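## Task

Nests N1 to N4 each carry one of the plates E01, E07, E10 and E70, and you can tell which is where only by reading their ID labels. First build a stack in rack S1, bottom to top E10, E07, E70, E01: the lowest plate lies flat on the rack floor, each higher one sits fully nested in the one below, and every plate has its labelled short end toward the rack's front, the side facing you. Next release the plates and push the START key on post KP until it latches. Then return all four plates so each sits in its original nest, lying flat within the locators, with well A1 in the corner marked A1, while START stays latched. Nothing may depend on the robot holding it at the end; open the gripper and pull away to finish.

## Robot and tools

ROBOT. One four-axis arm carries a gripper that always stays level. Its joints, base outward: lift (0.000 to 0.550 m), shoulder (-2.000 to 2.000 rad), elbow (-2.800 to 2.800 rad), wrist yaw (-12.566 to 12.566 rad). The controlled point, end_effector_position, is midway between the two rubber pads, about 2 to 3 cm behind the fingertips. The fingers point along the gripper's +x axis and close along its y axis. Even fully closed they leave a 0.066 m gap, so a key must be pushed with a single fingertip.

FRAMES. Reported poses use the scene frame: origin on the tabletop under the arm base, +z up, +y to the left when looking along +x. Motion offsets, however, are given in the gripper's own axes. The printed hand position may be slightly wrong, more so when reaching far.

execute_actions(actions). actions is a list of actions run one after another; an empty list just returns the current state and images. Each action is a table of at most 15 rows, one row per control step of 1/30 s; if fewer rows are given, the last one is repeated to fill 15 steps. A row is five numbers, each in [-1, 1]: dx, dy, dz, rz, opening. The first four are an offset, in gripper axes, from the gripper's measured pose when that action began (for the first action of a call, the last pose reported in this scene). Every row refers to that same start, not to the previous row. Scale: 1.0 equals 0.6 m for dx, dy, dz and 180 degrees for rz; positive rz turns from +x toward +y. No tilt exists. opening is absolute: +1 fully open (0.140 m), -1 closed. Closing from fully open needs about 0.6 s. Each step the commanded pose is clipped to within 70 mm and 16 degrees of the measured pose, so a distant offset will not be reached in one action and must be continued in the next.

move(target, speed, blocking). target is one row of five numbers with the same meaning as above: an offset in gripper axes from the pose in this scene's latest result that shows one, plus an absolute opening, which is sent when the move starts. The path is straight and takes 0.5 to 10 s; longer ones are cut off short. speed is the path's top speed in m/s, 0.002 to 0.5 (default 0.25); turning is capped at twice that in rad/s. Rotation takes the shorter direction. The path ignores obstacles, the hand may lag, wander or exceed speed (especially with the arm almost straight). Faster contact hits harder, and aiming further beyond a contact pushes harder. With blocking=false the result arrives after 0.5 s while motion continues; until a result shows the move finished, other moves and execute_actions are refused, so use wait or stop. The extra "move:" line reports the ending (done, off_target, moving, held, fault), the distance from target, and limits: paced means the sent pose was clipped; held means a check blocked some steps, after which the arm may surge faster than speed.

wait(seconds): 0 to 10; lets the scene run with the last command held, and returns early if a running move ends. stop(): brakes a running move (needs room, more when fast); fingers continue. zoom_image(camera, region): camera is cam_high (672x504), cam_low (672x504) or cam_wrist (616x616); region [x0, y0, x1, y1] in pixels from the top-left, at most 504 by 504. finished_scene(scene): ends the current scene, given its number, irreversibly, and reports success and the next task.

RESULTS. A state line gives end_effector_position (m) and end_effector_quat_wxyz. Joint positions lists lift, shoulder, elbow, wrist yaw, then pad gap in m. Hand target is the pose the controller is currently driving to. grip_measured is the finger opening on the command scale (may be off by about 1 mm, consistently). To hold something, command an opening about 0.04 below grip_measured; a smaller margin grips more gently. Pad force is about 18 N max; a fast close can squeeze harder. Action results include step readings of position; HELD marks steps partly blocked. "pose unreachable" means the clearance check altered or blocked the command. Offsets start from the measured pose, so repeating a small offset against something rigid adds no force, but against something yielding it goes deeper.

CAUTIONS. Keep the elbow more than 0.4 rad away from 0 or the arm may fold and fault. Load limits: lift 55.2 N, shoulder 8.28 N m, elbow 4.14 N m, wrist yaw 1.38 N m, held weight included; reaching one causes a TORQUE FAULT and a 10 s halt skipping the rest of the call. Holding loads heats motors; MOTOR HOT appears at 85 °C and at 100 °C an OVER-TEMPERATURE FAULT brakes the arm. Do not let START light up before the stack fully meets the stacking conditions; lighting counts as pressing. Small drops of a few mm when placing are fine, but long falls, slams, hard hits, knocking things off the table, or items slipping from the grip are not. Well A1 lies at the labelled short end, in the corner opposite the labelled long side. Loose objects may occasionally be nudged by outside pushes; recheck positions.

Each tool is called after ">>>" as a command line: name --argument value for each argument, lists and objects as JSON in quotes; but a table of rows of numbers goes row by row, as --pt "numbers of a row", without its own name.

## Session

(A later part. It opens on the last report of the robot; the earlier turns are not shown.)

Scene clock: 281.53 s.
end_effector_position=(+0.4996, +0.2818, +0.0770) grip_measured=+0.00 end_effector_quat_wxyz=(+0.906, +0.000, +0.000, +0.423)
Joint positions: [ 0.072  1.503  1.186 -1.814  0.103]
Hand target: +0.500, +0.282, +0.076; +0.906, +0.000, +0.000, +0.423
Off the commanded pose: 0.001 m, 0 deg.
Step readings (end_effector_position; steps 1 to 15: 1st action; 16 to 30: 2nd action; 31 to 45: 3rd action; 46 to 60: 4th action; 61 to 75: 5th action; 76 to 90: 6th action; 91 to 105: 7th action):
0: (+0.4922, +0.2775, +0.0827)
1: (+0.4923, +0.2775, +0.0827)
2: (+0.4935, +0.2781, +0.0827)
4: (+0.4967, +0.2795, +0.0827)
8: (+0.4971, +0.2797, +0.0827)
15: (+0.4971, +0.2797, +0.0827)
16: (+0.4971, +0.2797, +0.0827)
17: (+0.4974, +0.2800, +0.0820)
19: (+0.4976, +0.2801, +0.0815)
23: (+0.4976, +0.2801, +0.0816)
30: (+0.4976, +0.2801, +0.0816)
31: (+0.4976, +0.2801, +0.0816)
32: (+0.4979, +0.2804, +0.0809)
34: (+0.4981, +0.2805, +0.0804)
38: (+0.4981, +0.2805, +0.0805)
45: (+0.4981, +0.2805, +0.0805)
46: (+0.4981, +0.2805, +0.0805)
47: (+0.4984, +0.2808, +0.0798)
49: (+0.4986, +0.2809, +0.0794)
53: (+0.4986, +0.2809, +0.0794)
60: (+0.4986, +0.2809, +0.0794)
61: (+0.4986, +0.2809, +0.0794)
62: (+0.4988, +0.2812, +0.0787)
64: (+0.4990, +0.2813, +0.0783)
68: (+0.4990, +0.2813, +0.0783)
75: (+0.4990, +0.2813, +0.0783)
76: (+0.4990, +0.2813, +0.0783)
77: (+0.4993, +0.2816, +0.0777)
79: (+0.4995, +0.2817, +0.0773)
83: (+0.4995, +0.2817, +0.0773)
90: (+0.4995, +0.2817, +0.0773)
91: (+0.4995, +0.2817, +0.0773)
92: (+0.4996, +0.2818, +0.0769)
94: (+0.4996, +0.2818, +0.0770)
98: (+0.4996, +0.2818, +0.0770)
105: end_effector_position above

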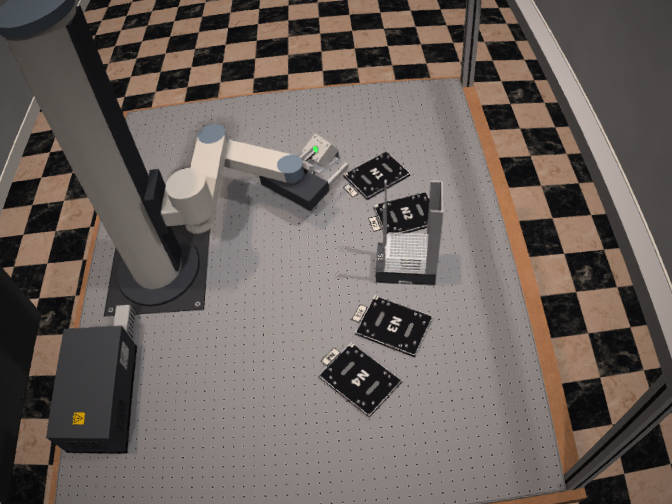

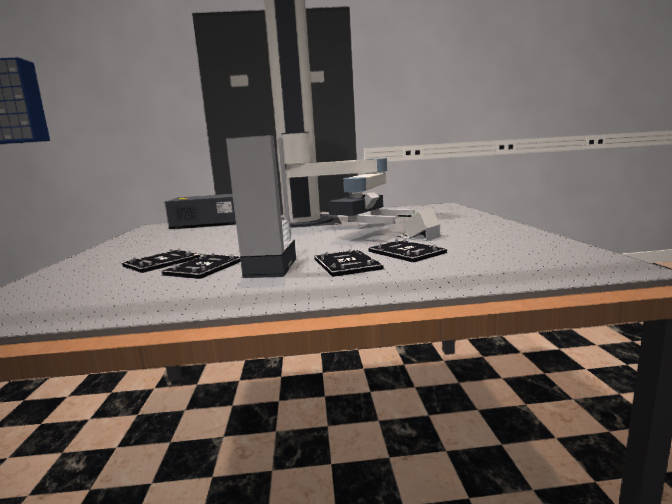

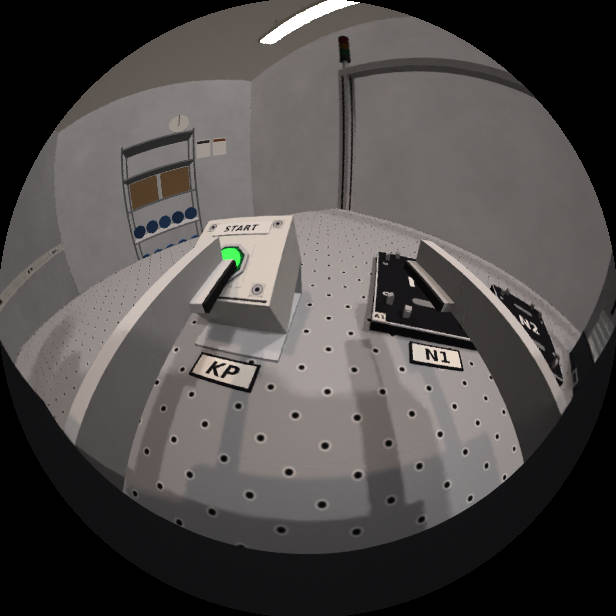

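>>> execute_actions --actions '[[[0,0,0,0,-0.4]],[[0,0,0,0,-0.51]]]'

>>> move --target '[0,0,0.37,0,-0.51]'

>>> move --target '[-0.0139,0.311,0,0.1184,-0.51]' --speed 0.3

>>> move --target '[0,0,-0.488,0,-0.51]' --speed 0.35

Scene clock: 298.13 s.
end_effector_position=(+0.7110, -0.0782, +0.1118) grip_measured=-0.47 end_effector_quat_wxyz=(+0.998, +0.000, +0.000, -0.062)
Joint positions: [ 0.107  0.475  1.76  -2.359  0.085]
Hand target: +0.711, -0.078, +0.112; +0.998, +0.000, +0.000, -0.062
Off the commanded pose: 0.000 m, 0 deg.
Step readings (end_effector_position; steps 1 to 15: 1st action; 16 to 30: 2nd action):
0: (+0.7110, -0.0781, +0.1118)
1: (+0.7110, -0.0781, +0.1118)
2: (+0.7110, -0.0781, +0.1118)
4: (+0.7110, -0.0781, +0.1118)
8: (+0.7110, -0.0781, +0.1118)
15: (+0.7110, -0.0781, +0.1118)
16: (+0.7110, -0.0781, +0.1118)
17: (+0.7110, -0.0782, +0.1118)
19: (+0.7110, -0.0782, +0.1118)
23: (+0.7110, -0.0782, +0.1118)
30: end_effector_position above

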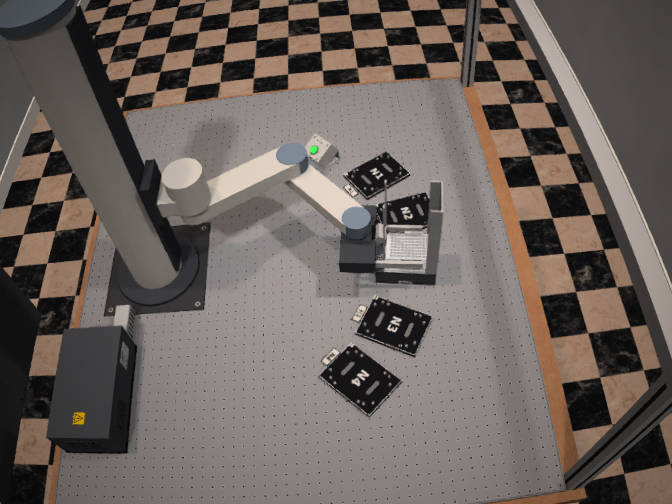

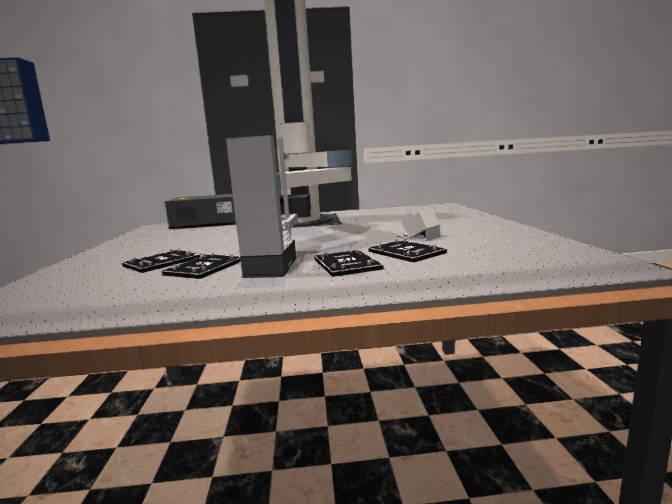

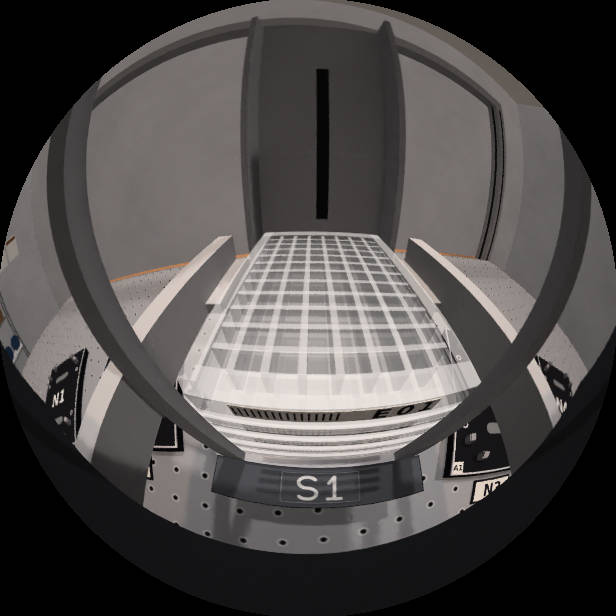

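Scene clock: 299.43 s.
end_effector_position=(+0.7109, -0.0781, +0.3338) grip_measured=-0.47 end_effector_quat_wxyz=(+0.998, +0.000, +0.000, -0.062)
Joint positions: [ 0.329  0.475  1.76  -2.358  0.085]
Hand target: +0.711, -0.078, +0.334; +0.998, +0.000, +0.000, -0.062
Off the commanded pose: 0.000 m, 0 deg.
move: done

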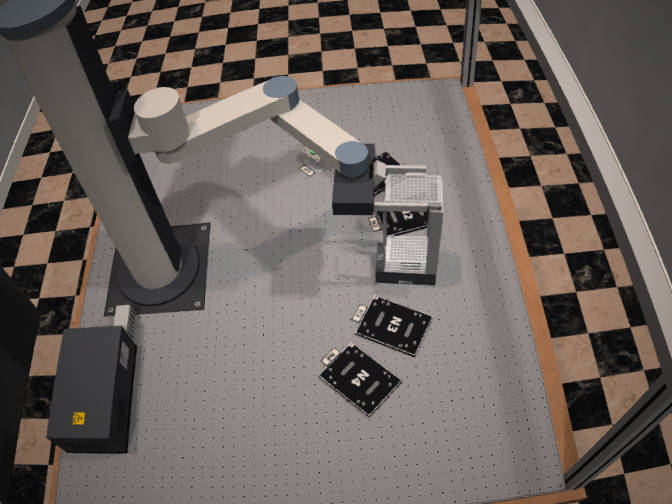

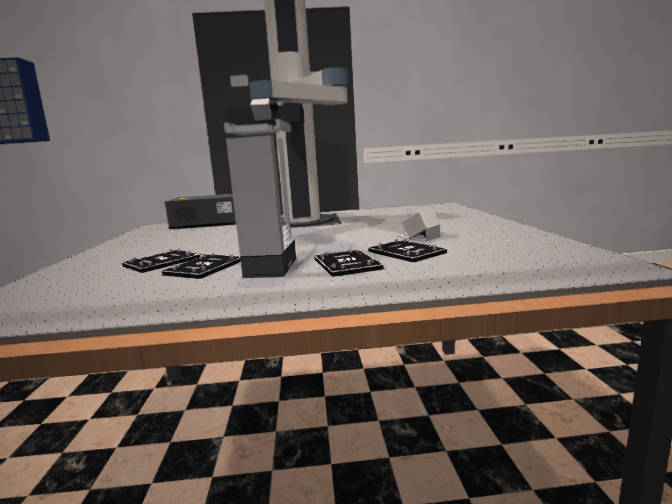

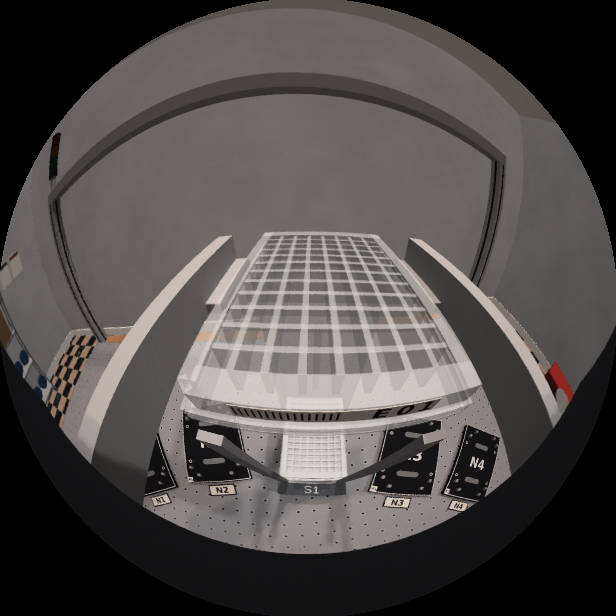

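Scene clock: 300.43 s.
end_effector_position=(+0.7256, +0.1083, +0.3338) grip_measured=-0.47 end_effector_quat_wxyz=(+0.992, +0.000, +0.000, +0.124)
Joint positions: [ 0.329  0.748  1.886 -2.384  0.085]
Hand target: +0.726, +0.108, +0.334; +0.992, +0.000, +0.000, +0.124
Off the commanded pose: 0.000 m, 0 deg.
move: done

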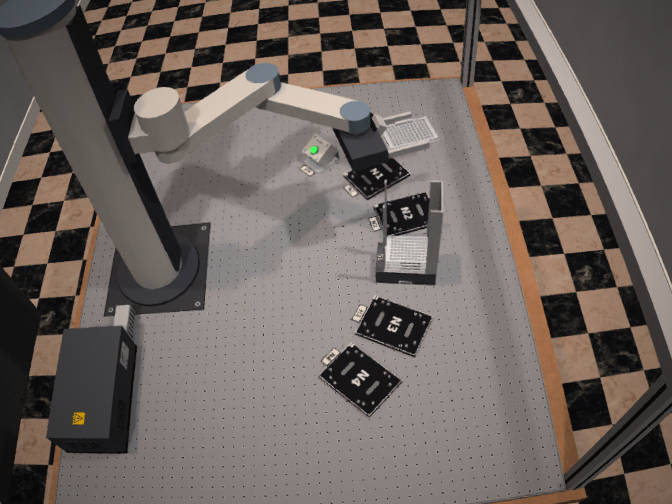

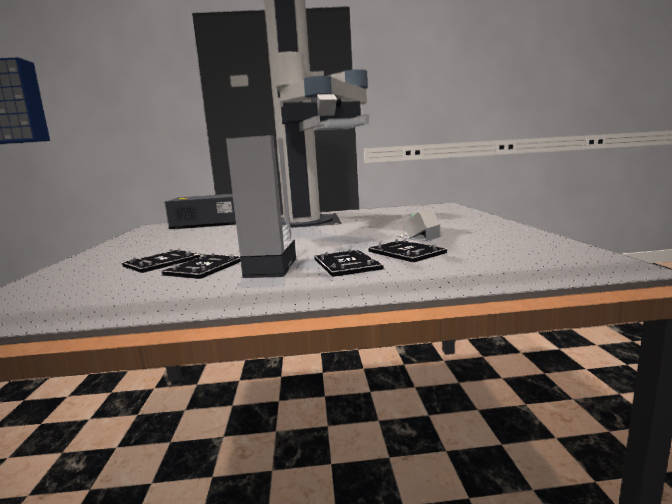

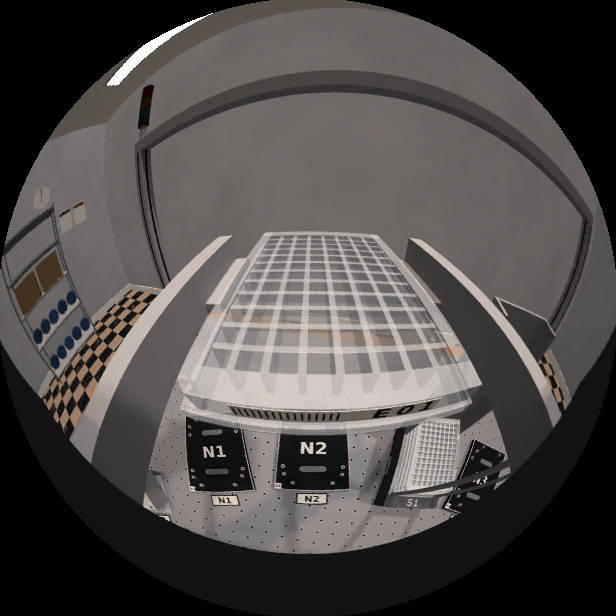

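Scene clock: 301.80 s.
end_effector_position=(+0.7256, +0.1083, +0.0410) grip_measured=-0.47 end_effector_quat_wxyz=(+0.992, +0.000, +0.000, +0.124)
Joint positions: [ 0.036  0.748  1.886 -2.384  0.085]
Hand target: +0.726, +0.108, +0.041; +0.992, +0.000, +0.000, +0.124
Off the commanded pose: 0.000 m, 0 deg.
move: done

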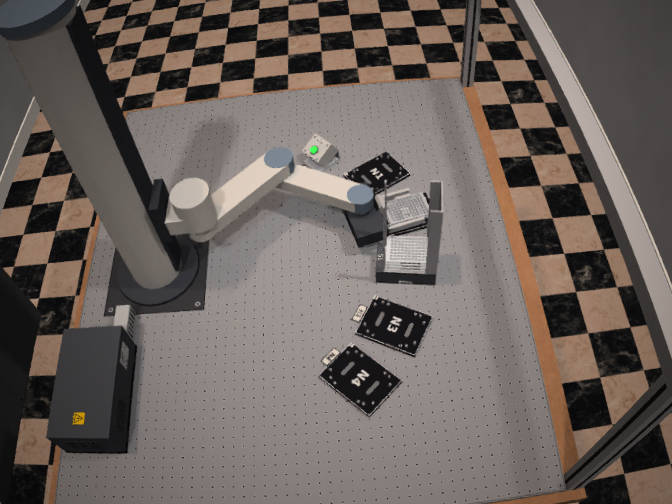

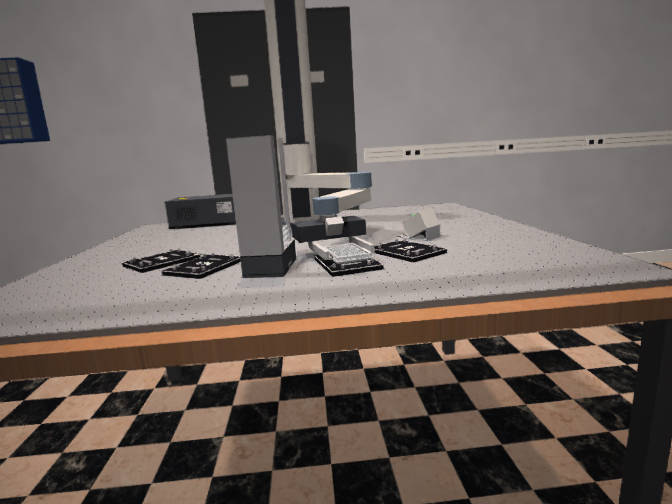

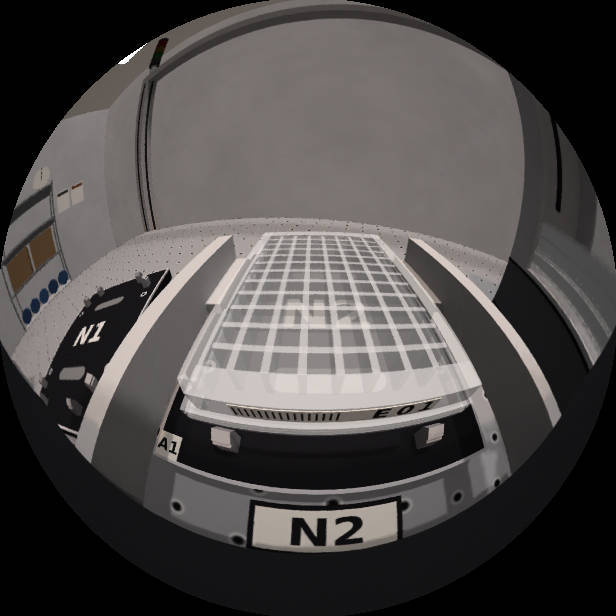

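>>> execute_actions --actions '[[[0.0002,-0.0003,-0.002,0,-0.51],[0.0002,-0.0003,-0.003,0,-0.51],[0.0002,-0.0003,-0.004,0,-0.51],[0.0002,-0.0003,-0.005,0,-0.51],[0.0002,-0.0003,-0.006,0,-0.51],[0.0002,-0.0003,-0.007,0,-0.51],[0.0002,-0.0003,-0.008,0,-0.51],[0.0002,-0.0003,-0.009,0,-0.51]],[[0,0,-0.002,0,-0.51]],[[0,0,-0.002,0,-0.51]],[[0,0,-0.002,0,-0.51]],[[0,0,0,0,0]]]'

>>> move --target '[-0.25,0,0.1115,0,0]' --speed 0.3

>>> move --target '[-0.0925,-0.2,0,-0.1187,0]' --speed 0.35

>>> move --target '[0.26,0,0,0,0]'

Scene clock: 312.93 s.
end_effector_position=(+0.7260, +0.1080, +0.0320) grip_measured=+0.00 end_effector_quat_wxyz=(+0.992, +0.000, +0.000, +0.123)
Joint positions: [ 0.027  0.748  1.888 -2.389  0.103]
Hand target: +0.726, +0.108, +0.032; +0.992, +0.000, +0.000, +0.123
Off the commanded pose: 0.000 m, 0 deg.
Step readings (end_effector_position; steps 1 to 15: 1st action; 16 to 30: 2nd action; 31 to 45: 3rd action; 46 to 60: 4th action; 61 to 75: 5th action):
0: (+0.7256, +0.1083, +0.0410)
1: (+0.7256, +0.1083, +0.0410)
2: (+0.7257, +0.1082, +0.0403)
4: (+0.7258, +0.1082, +0.0386)
8: (+0.7258, +0.1080, +0.0363)
15: (+0.7259, +0.1080, +0.0356)
16: (+0.7259, +0.1080, +0.0356)
17: (+0.7259, +0.1080, +0.0350)
19: (+0.7259, +0.1080, +0.0344)
23: (+0.7259, +0.1080, +0.0344)
30: (+0.7259, +0.1080, +0.0344)
31: (+0.7259, +0.1080, +0.0344)
32: (+0.7260, +0.1080, +0.0338)
34: (+0.7260, +0.1080, +0.0332)
38: (+0.7260, +0.1080, +0.0332)
45: (+0.7260, +0.1080, +0.0332)
46: (+0.7260, +0.1080, +0.0332)
47: (+0.7260, +0.1080, +0.0326)
49: (+0.7260, +0.1080, +0.0320)
53: (+0.7260, +0.1080, +0.0320)
60: (+0.7260, +0.1080, +0.0320)
61: (+0.7260, +0.1080, +0.0320)
62: (+0.7260, +0.1080, +0.0320)
64: (+0.7260, +0.1080, +0.0320)
68: (+0.7260, +0.1080, +0.0320)
75: end_effector_position above

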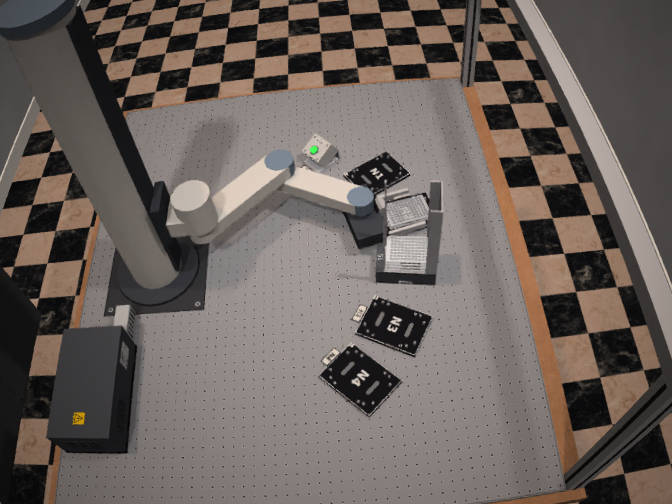

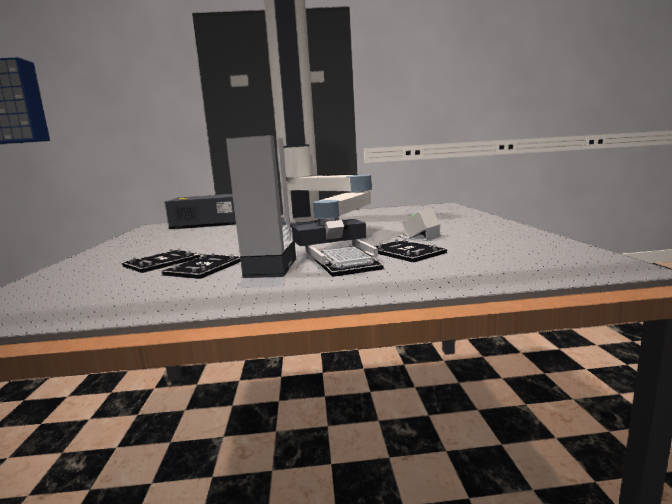

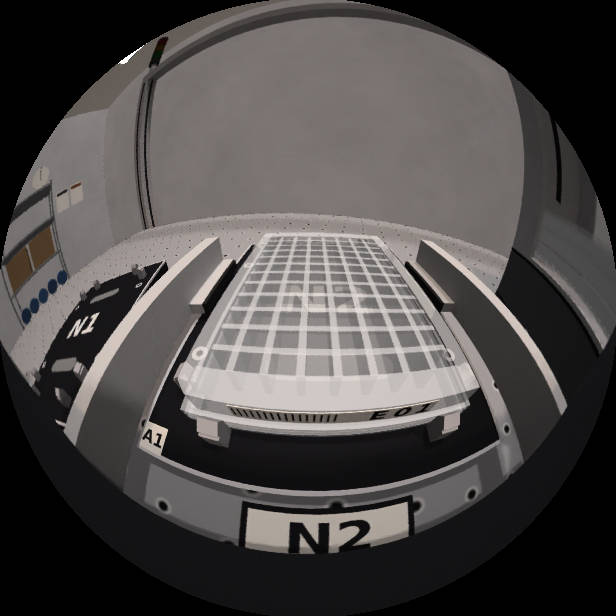

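Scene clock: 313.93 s.
end_effector_position=(+0.5805, +0.0715, +0.0989) grip_measured=+0.00 end_effector_quat_wxyz=(+0.992, +0.000, +0.000, +0.122)
Joint positions: [ 0.094  1.037  1.093 -1.884  0.103]
Hand target: +0.581, +0.072, +0.099; +0.992, +0.000, +0.000, +0.123
Off the commanded pose: 0.000 m, 0 deg.
move: done

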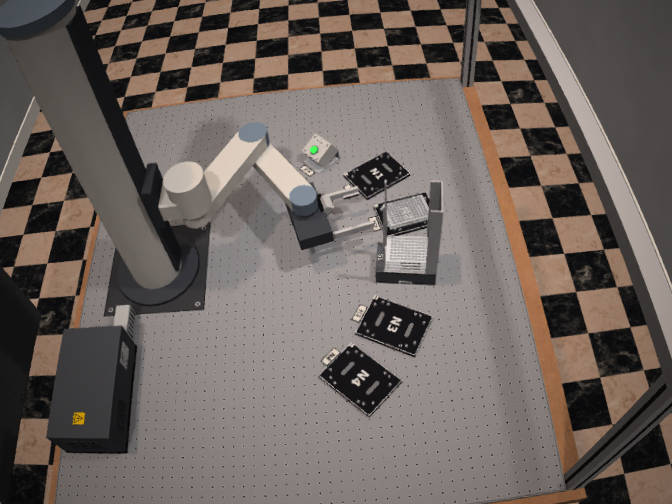

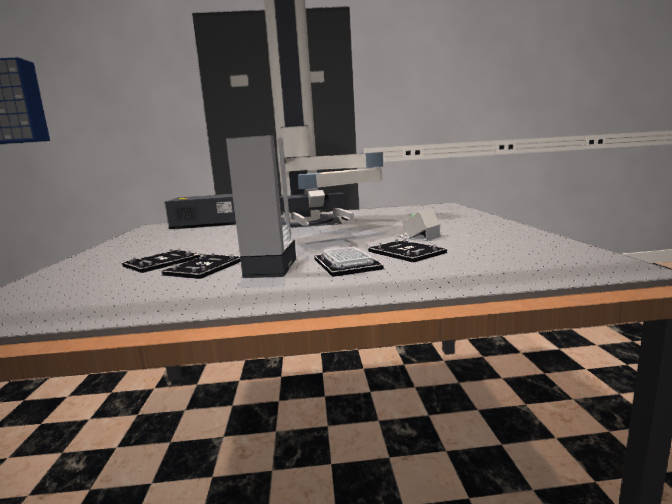

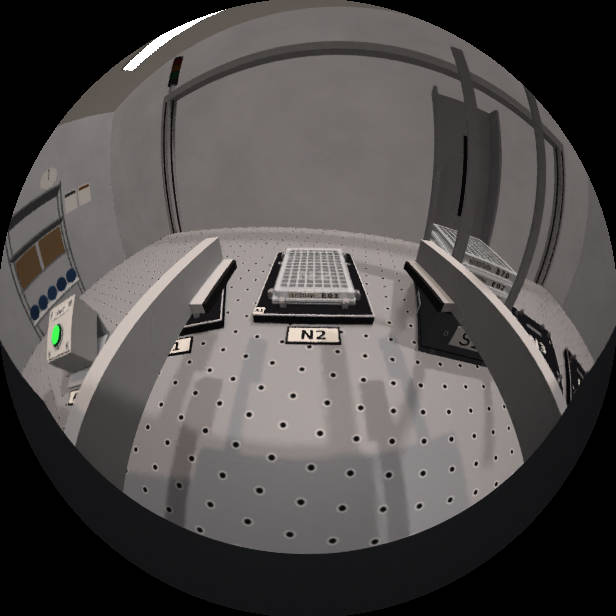

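Scene clock: 314.90 s.
end_effector_position=(+0.5558, -0.0585, +0.0989) grip_measured=+0.00 end_effector_quat_wxyz=(+0.998, +0.000, +0.000, -0.064)
Joint positions: [ 0.094  0.774  0.971 -1.873  0.103]
Hand target: +0.556, -0.058, +0.099; +0.998, +0.000, +0.000, -0.064
Off the commanded pose: 0.000 m, 0 deg.
move: done

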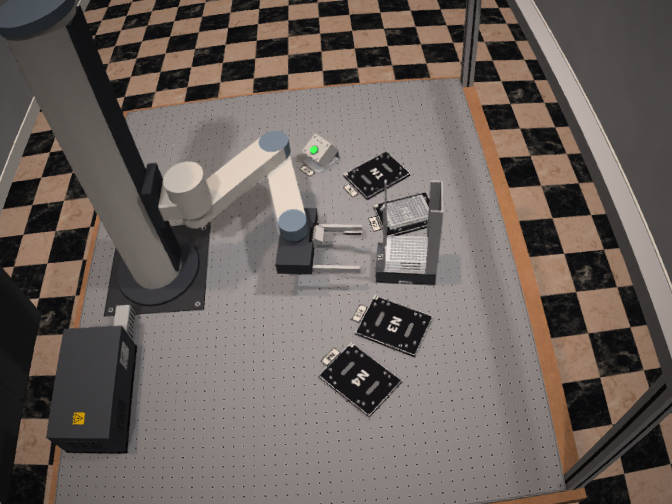

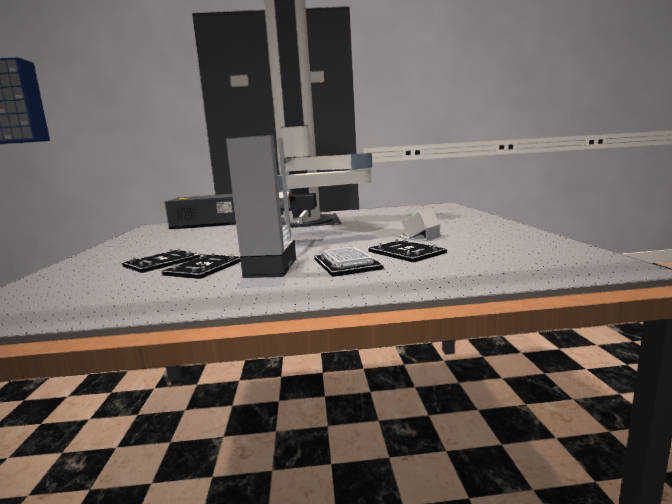

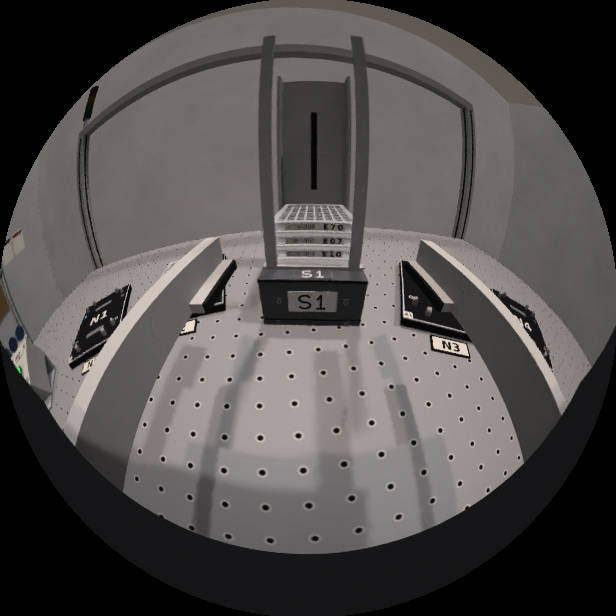

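Scene clock: 315.97 s.
end_effector_position=(+0.7105, -0.0784, +0.0989) grip_measured=+0.00 end_effector_quat_wxyz=(+0.998, +0.000, +0.000, -0.064)
Joint positions: [ 0.094  0.477  1.758 -2.362  0.103]
Hand target: +0.710, -0.078, +0.099; +0.998, +0.000, +0.000, -0.064
Off the commanded pose: 0.000 m, 0 deg.
move: done

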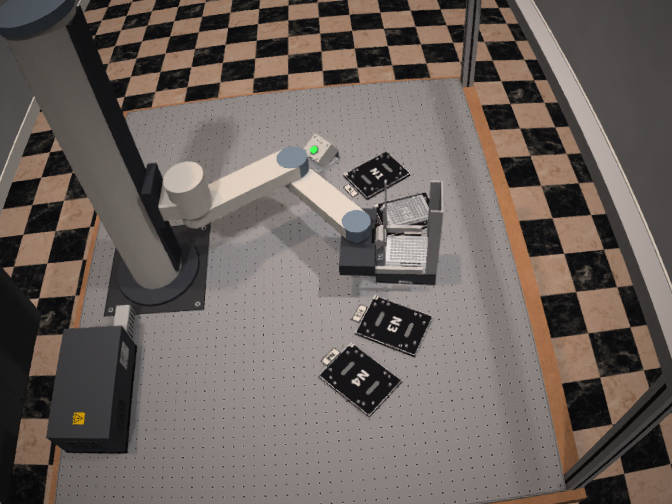

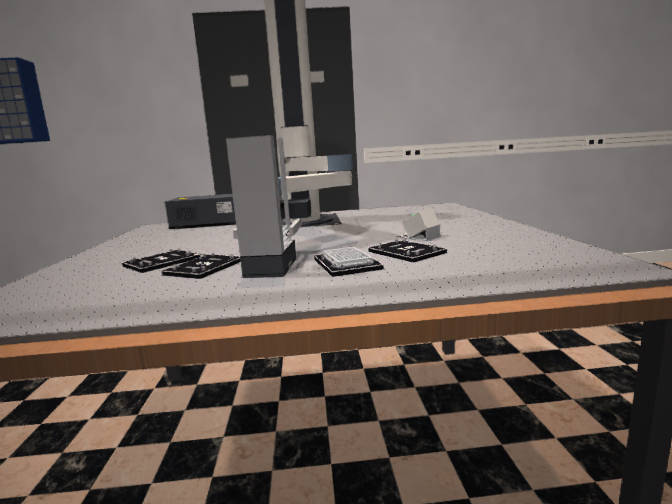

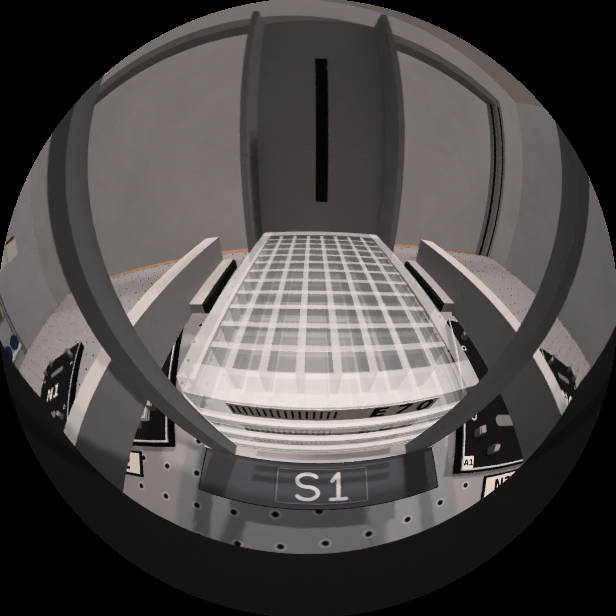

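>>> execute_actions --actions '[[[0.0007,0.0007,0,0.001,0]],[[0,0,0,0,-0.4]],[[0,0,0,0,-0.51]]]'

>>> move --target '[0,0,0.392,0,-0.51]'

Scene clock: 336.27 s.
end_effector_position=(+0.7109, -0.0782, +0.0989) grip_measured=-0.48 end_effector_quat_wxyz=(+0.998, +0.000, +0.000, -0.062)
Joint positions: [ 0.094  0.475  1.76  -2.36   0.085]
Hand target: +0.711, -0.078, +0.099; +0.998, +0.000, +0.000, -0.062
Off the commanded pose: 0.000 m, 0 deg.
Step readings (end_effector_position; steps 1 to 15: 1st action; 16 to 30: 2nd action; 31 to 45: 3rd action):
0: (+0.7105, -0.0784, +0.0989)
1: (+0.7105, -0.0784, +0.0989)
2: (+0.7109, -0.0781, +0.0989)
4: (+0.7109, -0.0781, +0.0989)
8: (+0.7109, -0.0781, +0.0989)
15: (+0.7109, -0.0781, +0.0989)
16: (+0.7109, -0.0781, +0.0989)
17: (+0.7109, -0.0781, +0.0989)
19: (+0.7109, -0.0781, +0.0989)
23: (+0.7109, -0.0781, +0.0989)
30: (+0.7109, -0.0781, +0.0989)
31: (+0.7109, -0.0781, +0.0989)
32: (+0.7109, -0.0782, +0.0989)
34: (+0.7109, -0.0782, +0.0989)
38: (+0.7109, -0.0782, +0.0989)
45: end_effector_position above

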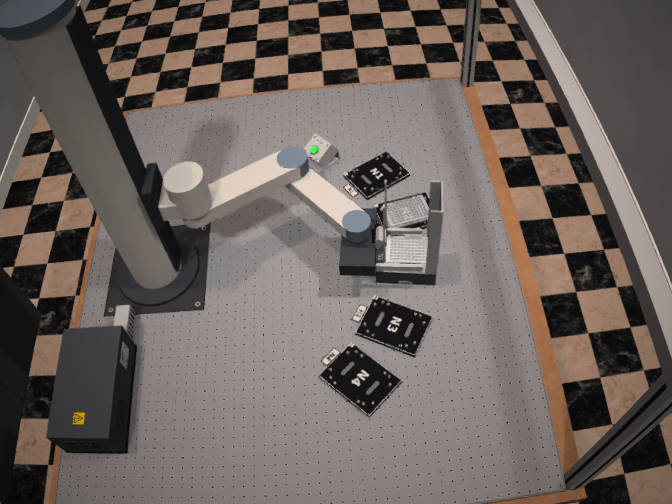

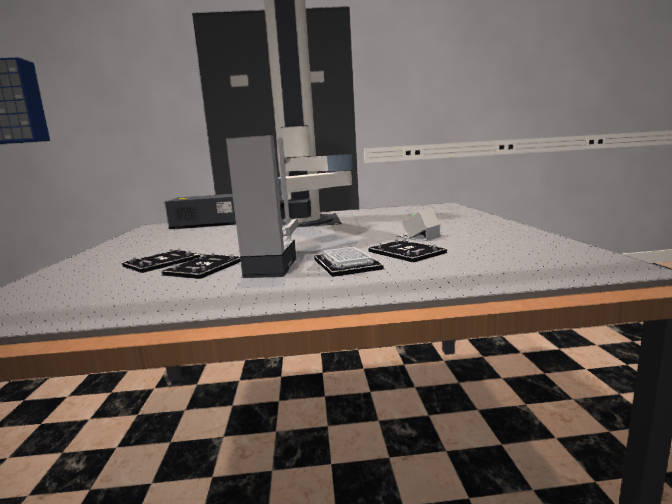

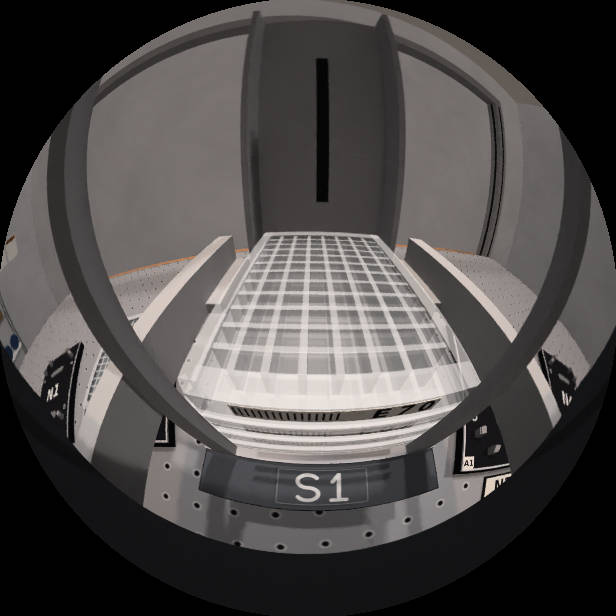

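Scene clock: 337.63 s.
end_effector_position=(+0.7109, -0.0781, +0.3342) grip_measured=-0.48 end_effector_quat_wxyz=(+0.998, +0.000, +0.000, -0.062)
Joint positions: [ 0.329  0.476  1.76  -2.36   0.085]
Hand target: +0.711, -0.078, +0.334; +0.998, +0.000, +0.000, -0.062
Off the commanded pose: 0.000 m, 0 deg.
move: done

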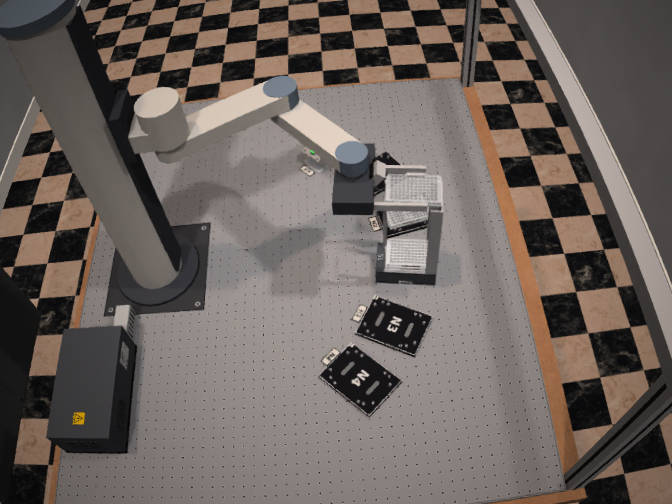

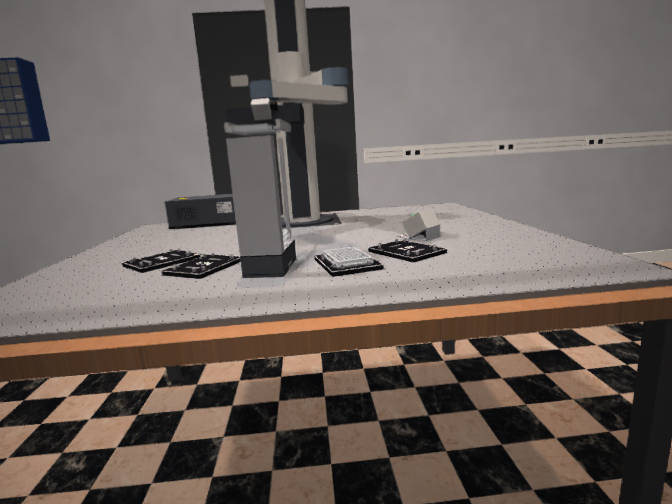

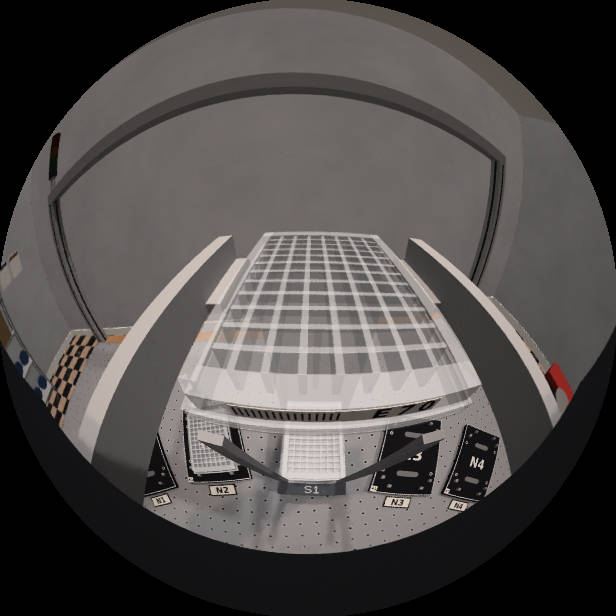

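>>> move --target '[-0.0662,-0.2933,0,-0.1111,-0.51]' --speed 0.3

>>> move --target '[0,0,-0.488,0,-0.51]' --speed 0.35

Scene clock: 343.17 s.
end_effector_position=(+0.6494, -0.2479, +0.3342) grip_measured=-0.48 end_effector_quat_wxyz=(+0.972, +0.000, +0.000, -0.235)
Joint positions: [ 0.329  0.16   1.722 -2.356  0.085]
Hand target: +0.650, -0.248, +0.334; +0.972, +0.000, +0.000, -0.235
Off the commanded pose: 0.000 m, 0 deg.
move: done

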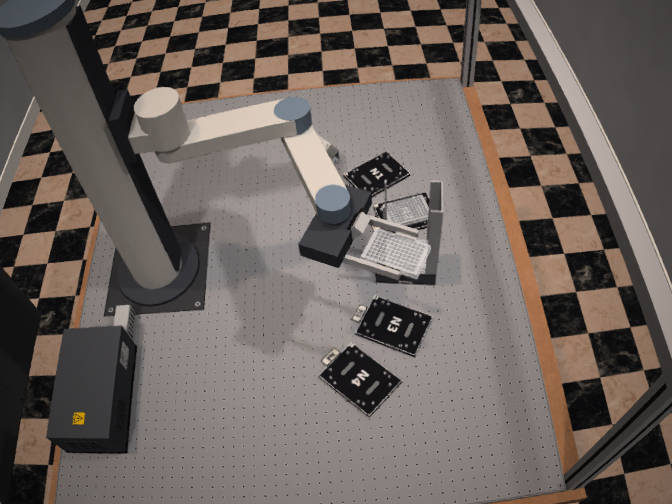

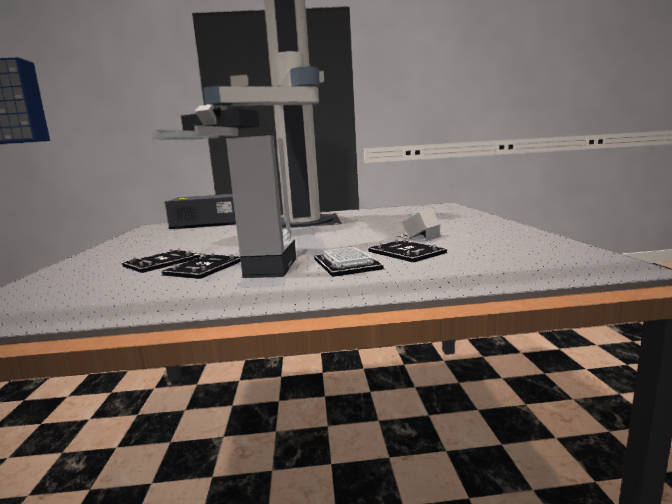

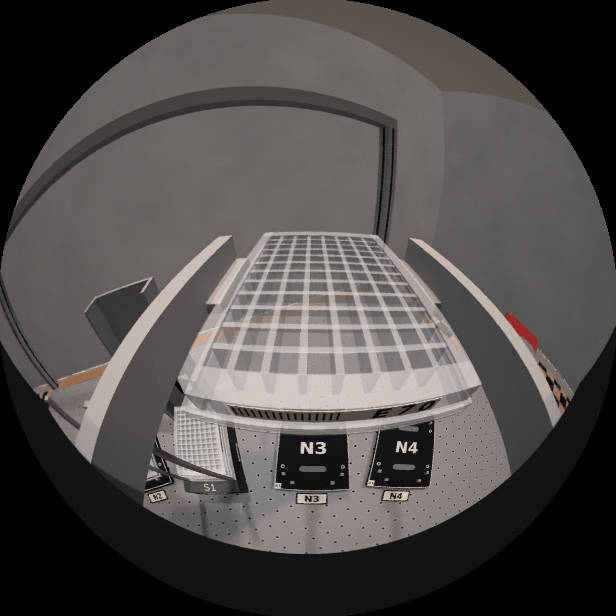

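Scene clock: 344.53 s.
end_effector_position=(+0.6494, -0.2479, +0.0413) grip_measured=-0.48 end_effector_quat_wxyz=(+0.972, +0.000, +0.000, -0.235)
Joint positions: [ 0.036  0.16   1.722 -2.356  0.085]
Hand target: +0.649, -0.248, +0.041; +0.972, +0.000, +0.000, -0.235
Off the commanded pose: 0.000 m, 0 deg.
move: done

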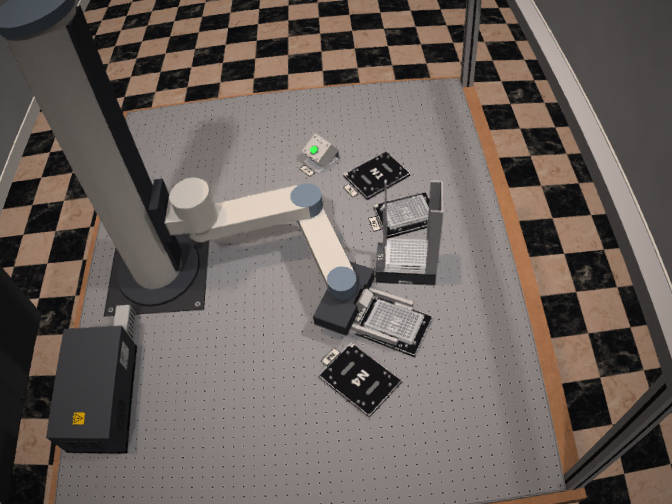

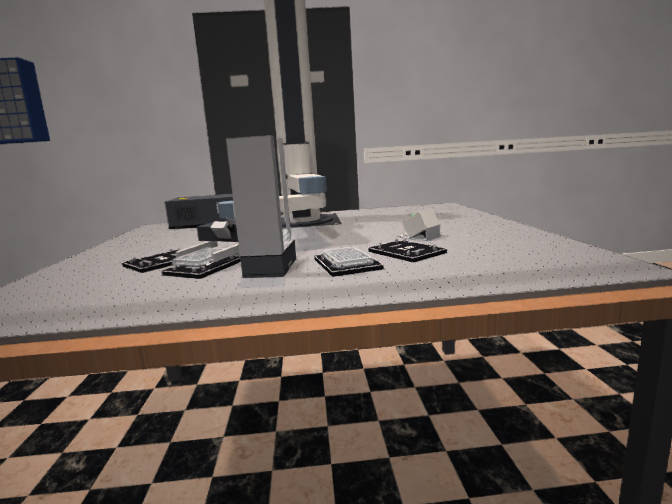

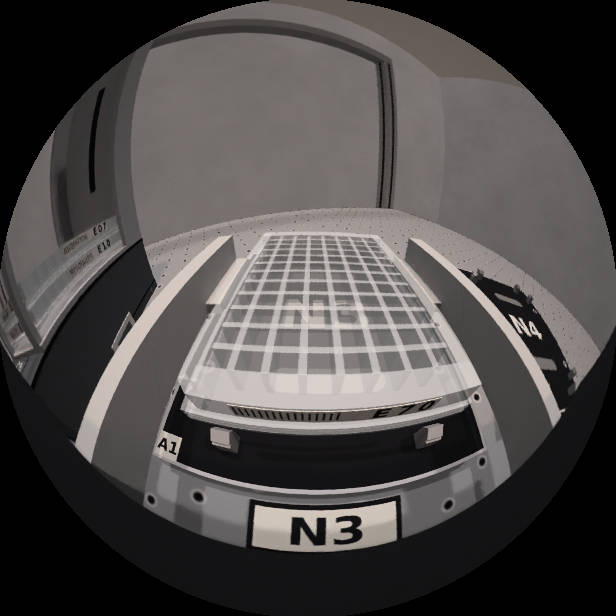

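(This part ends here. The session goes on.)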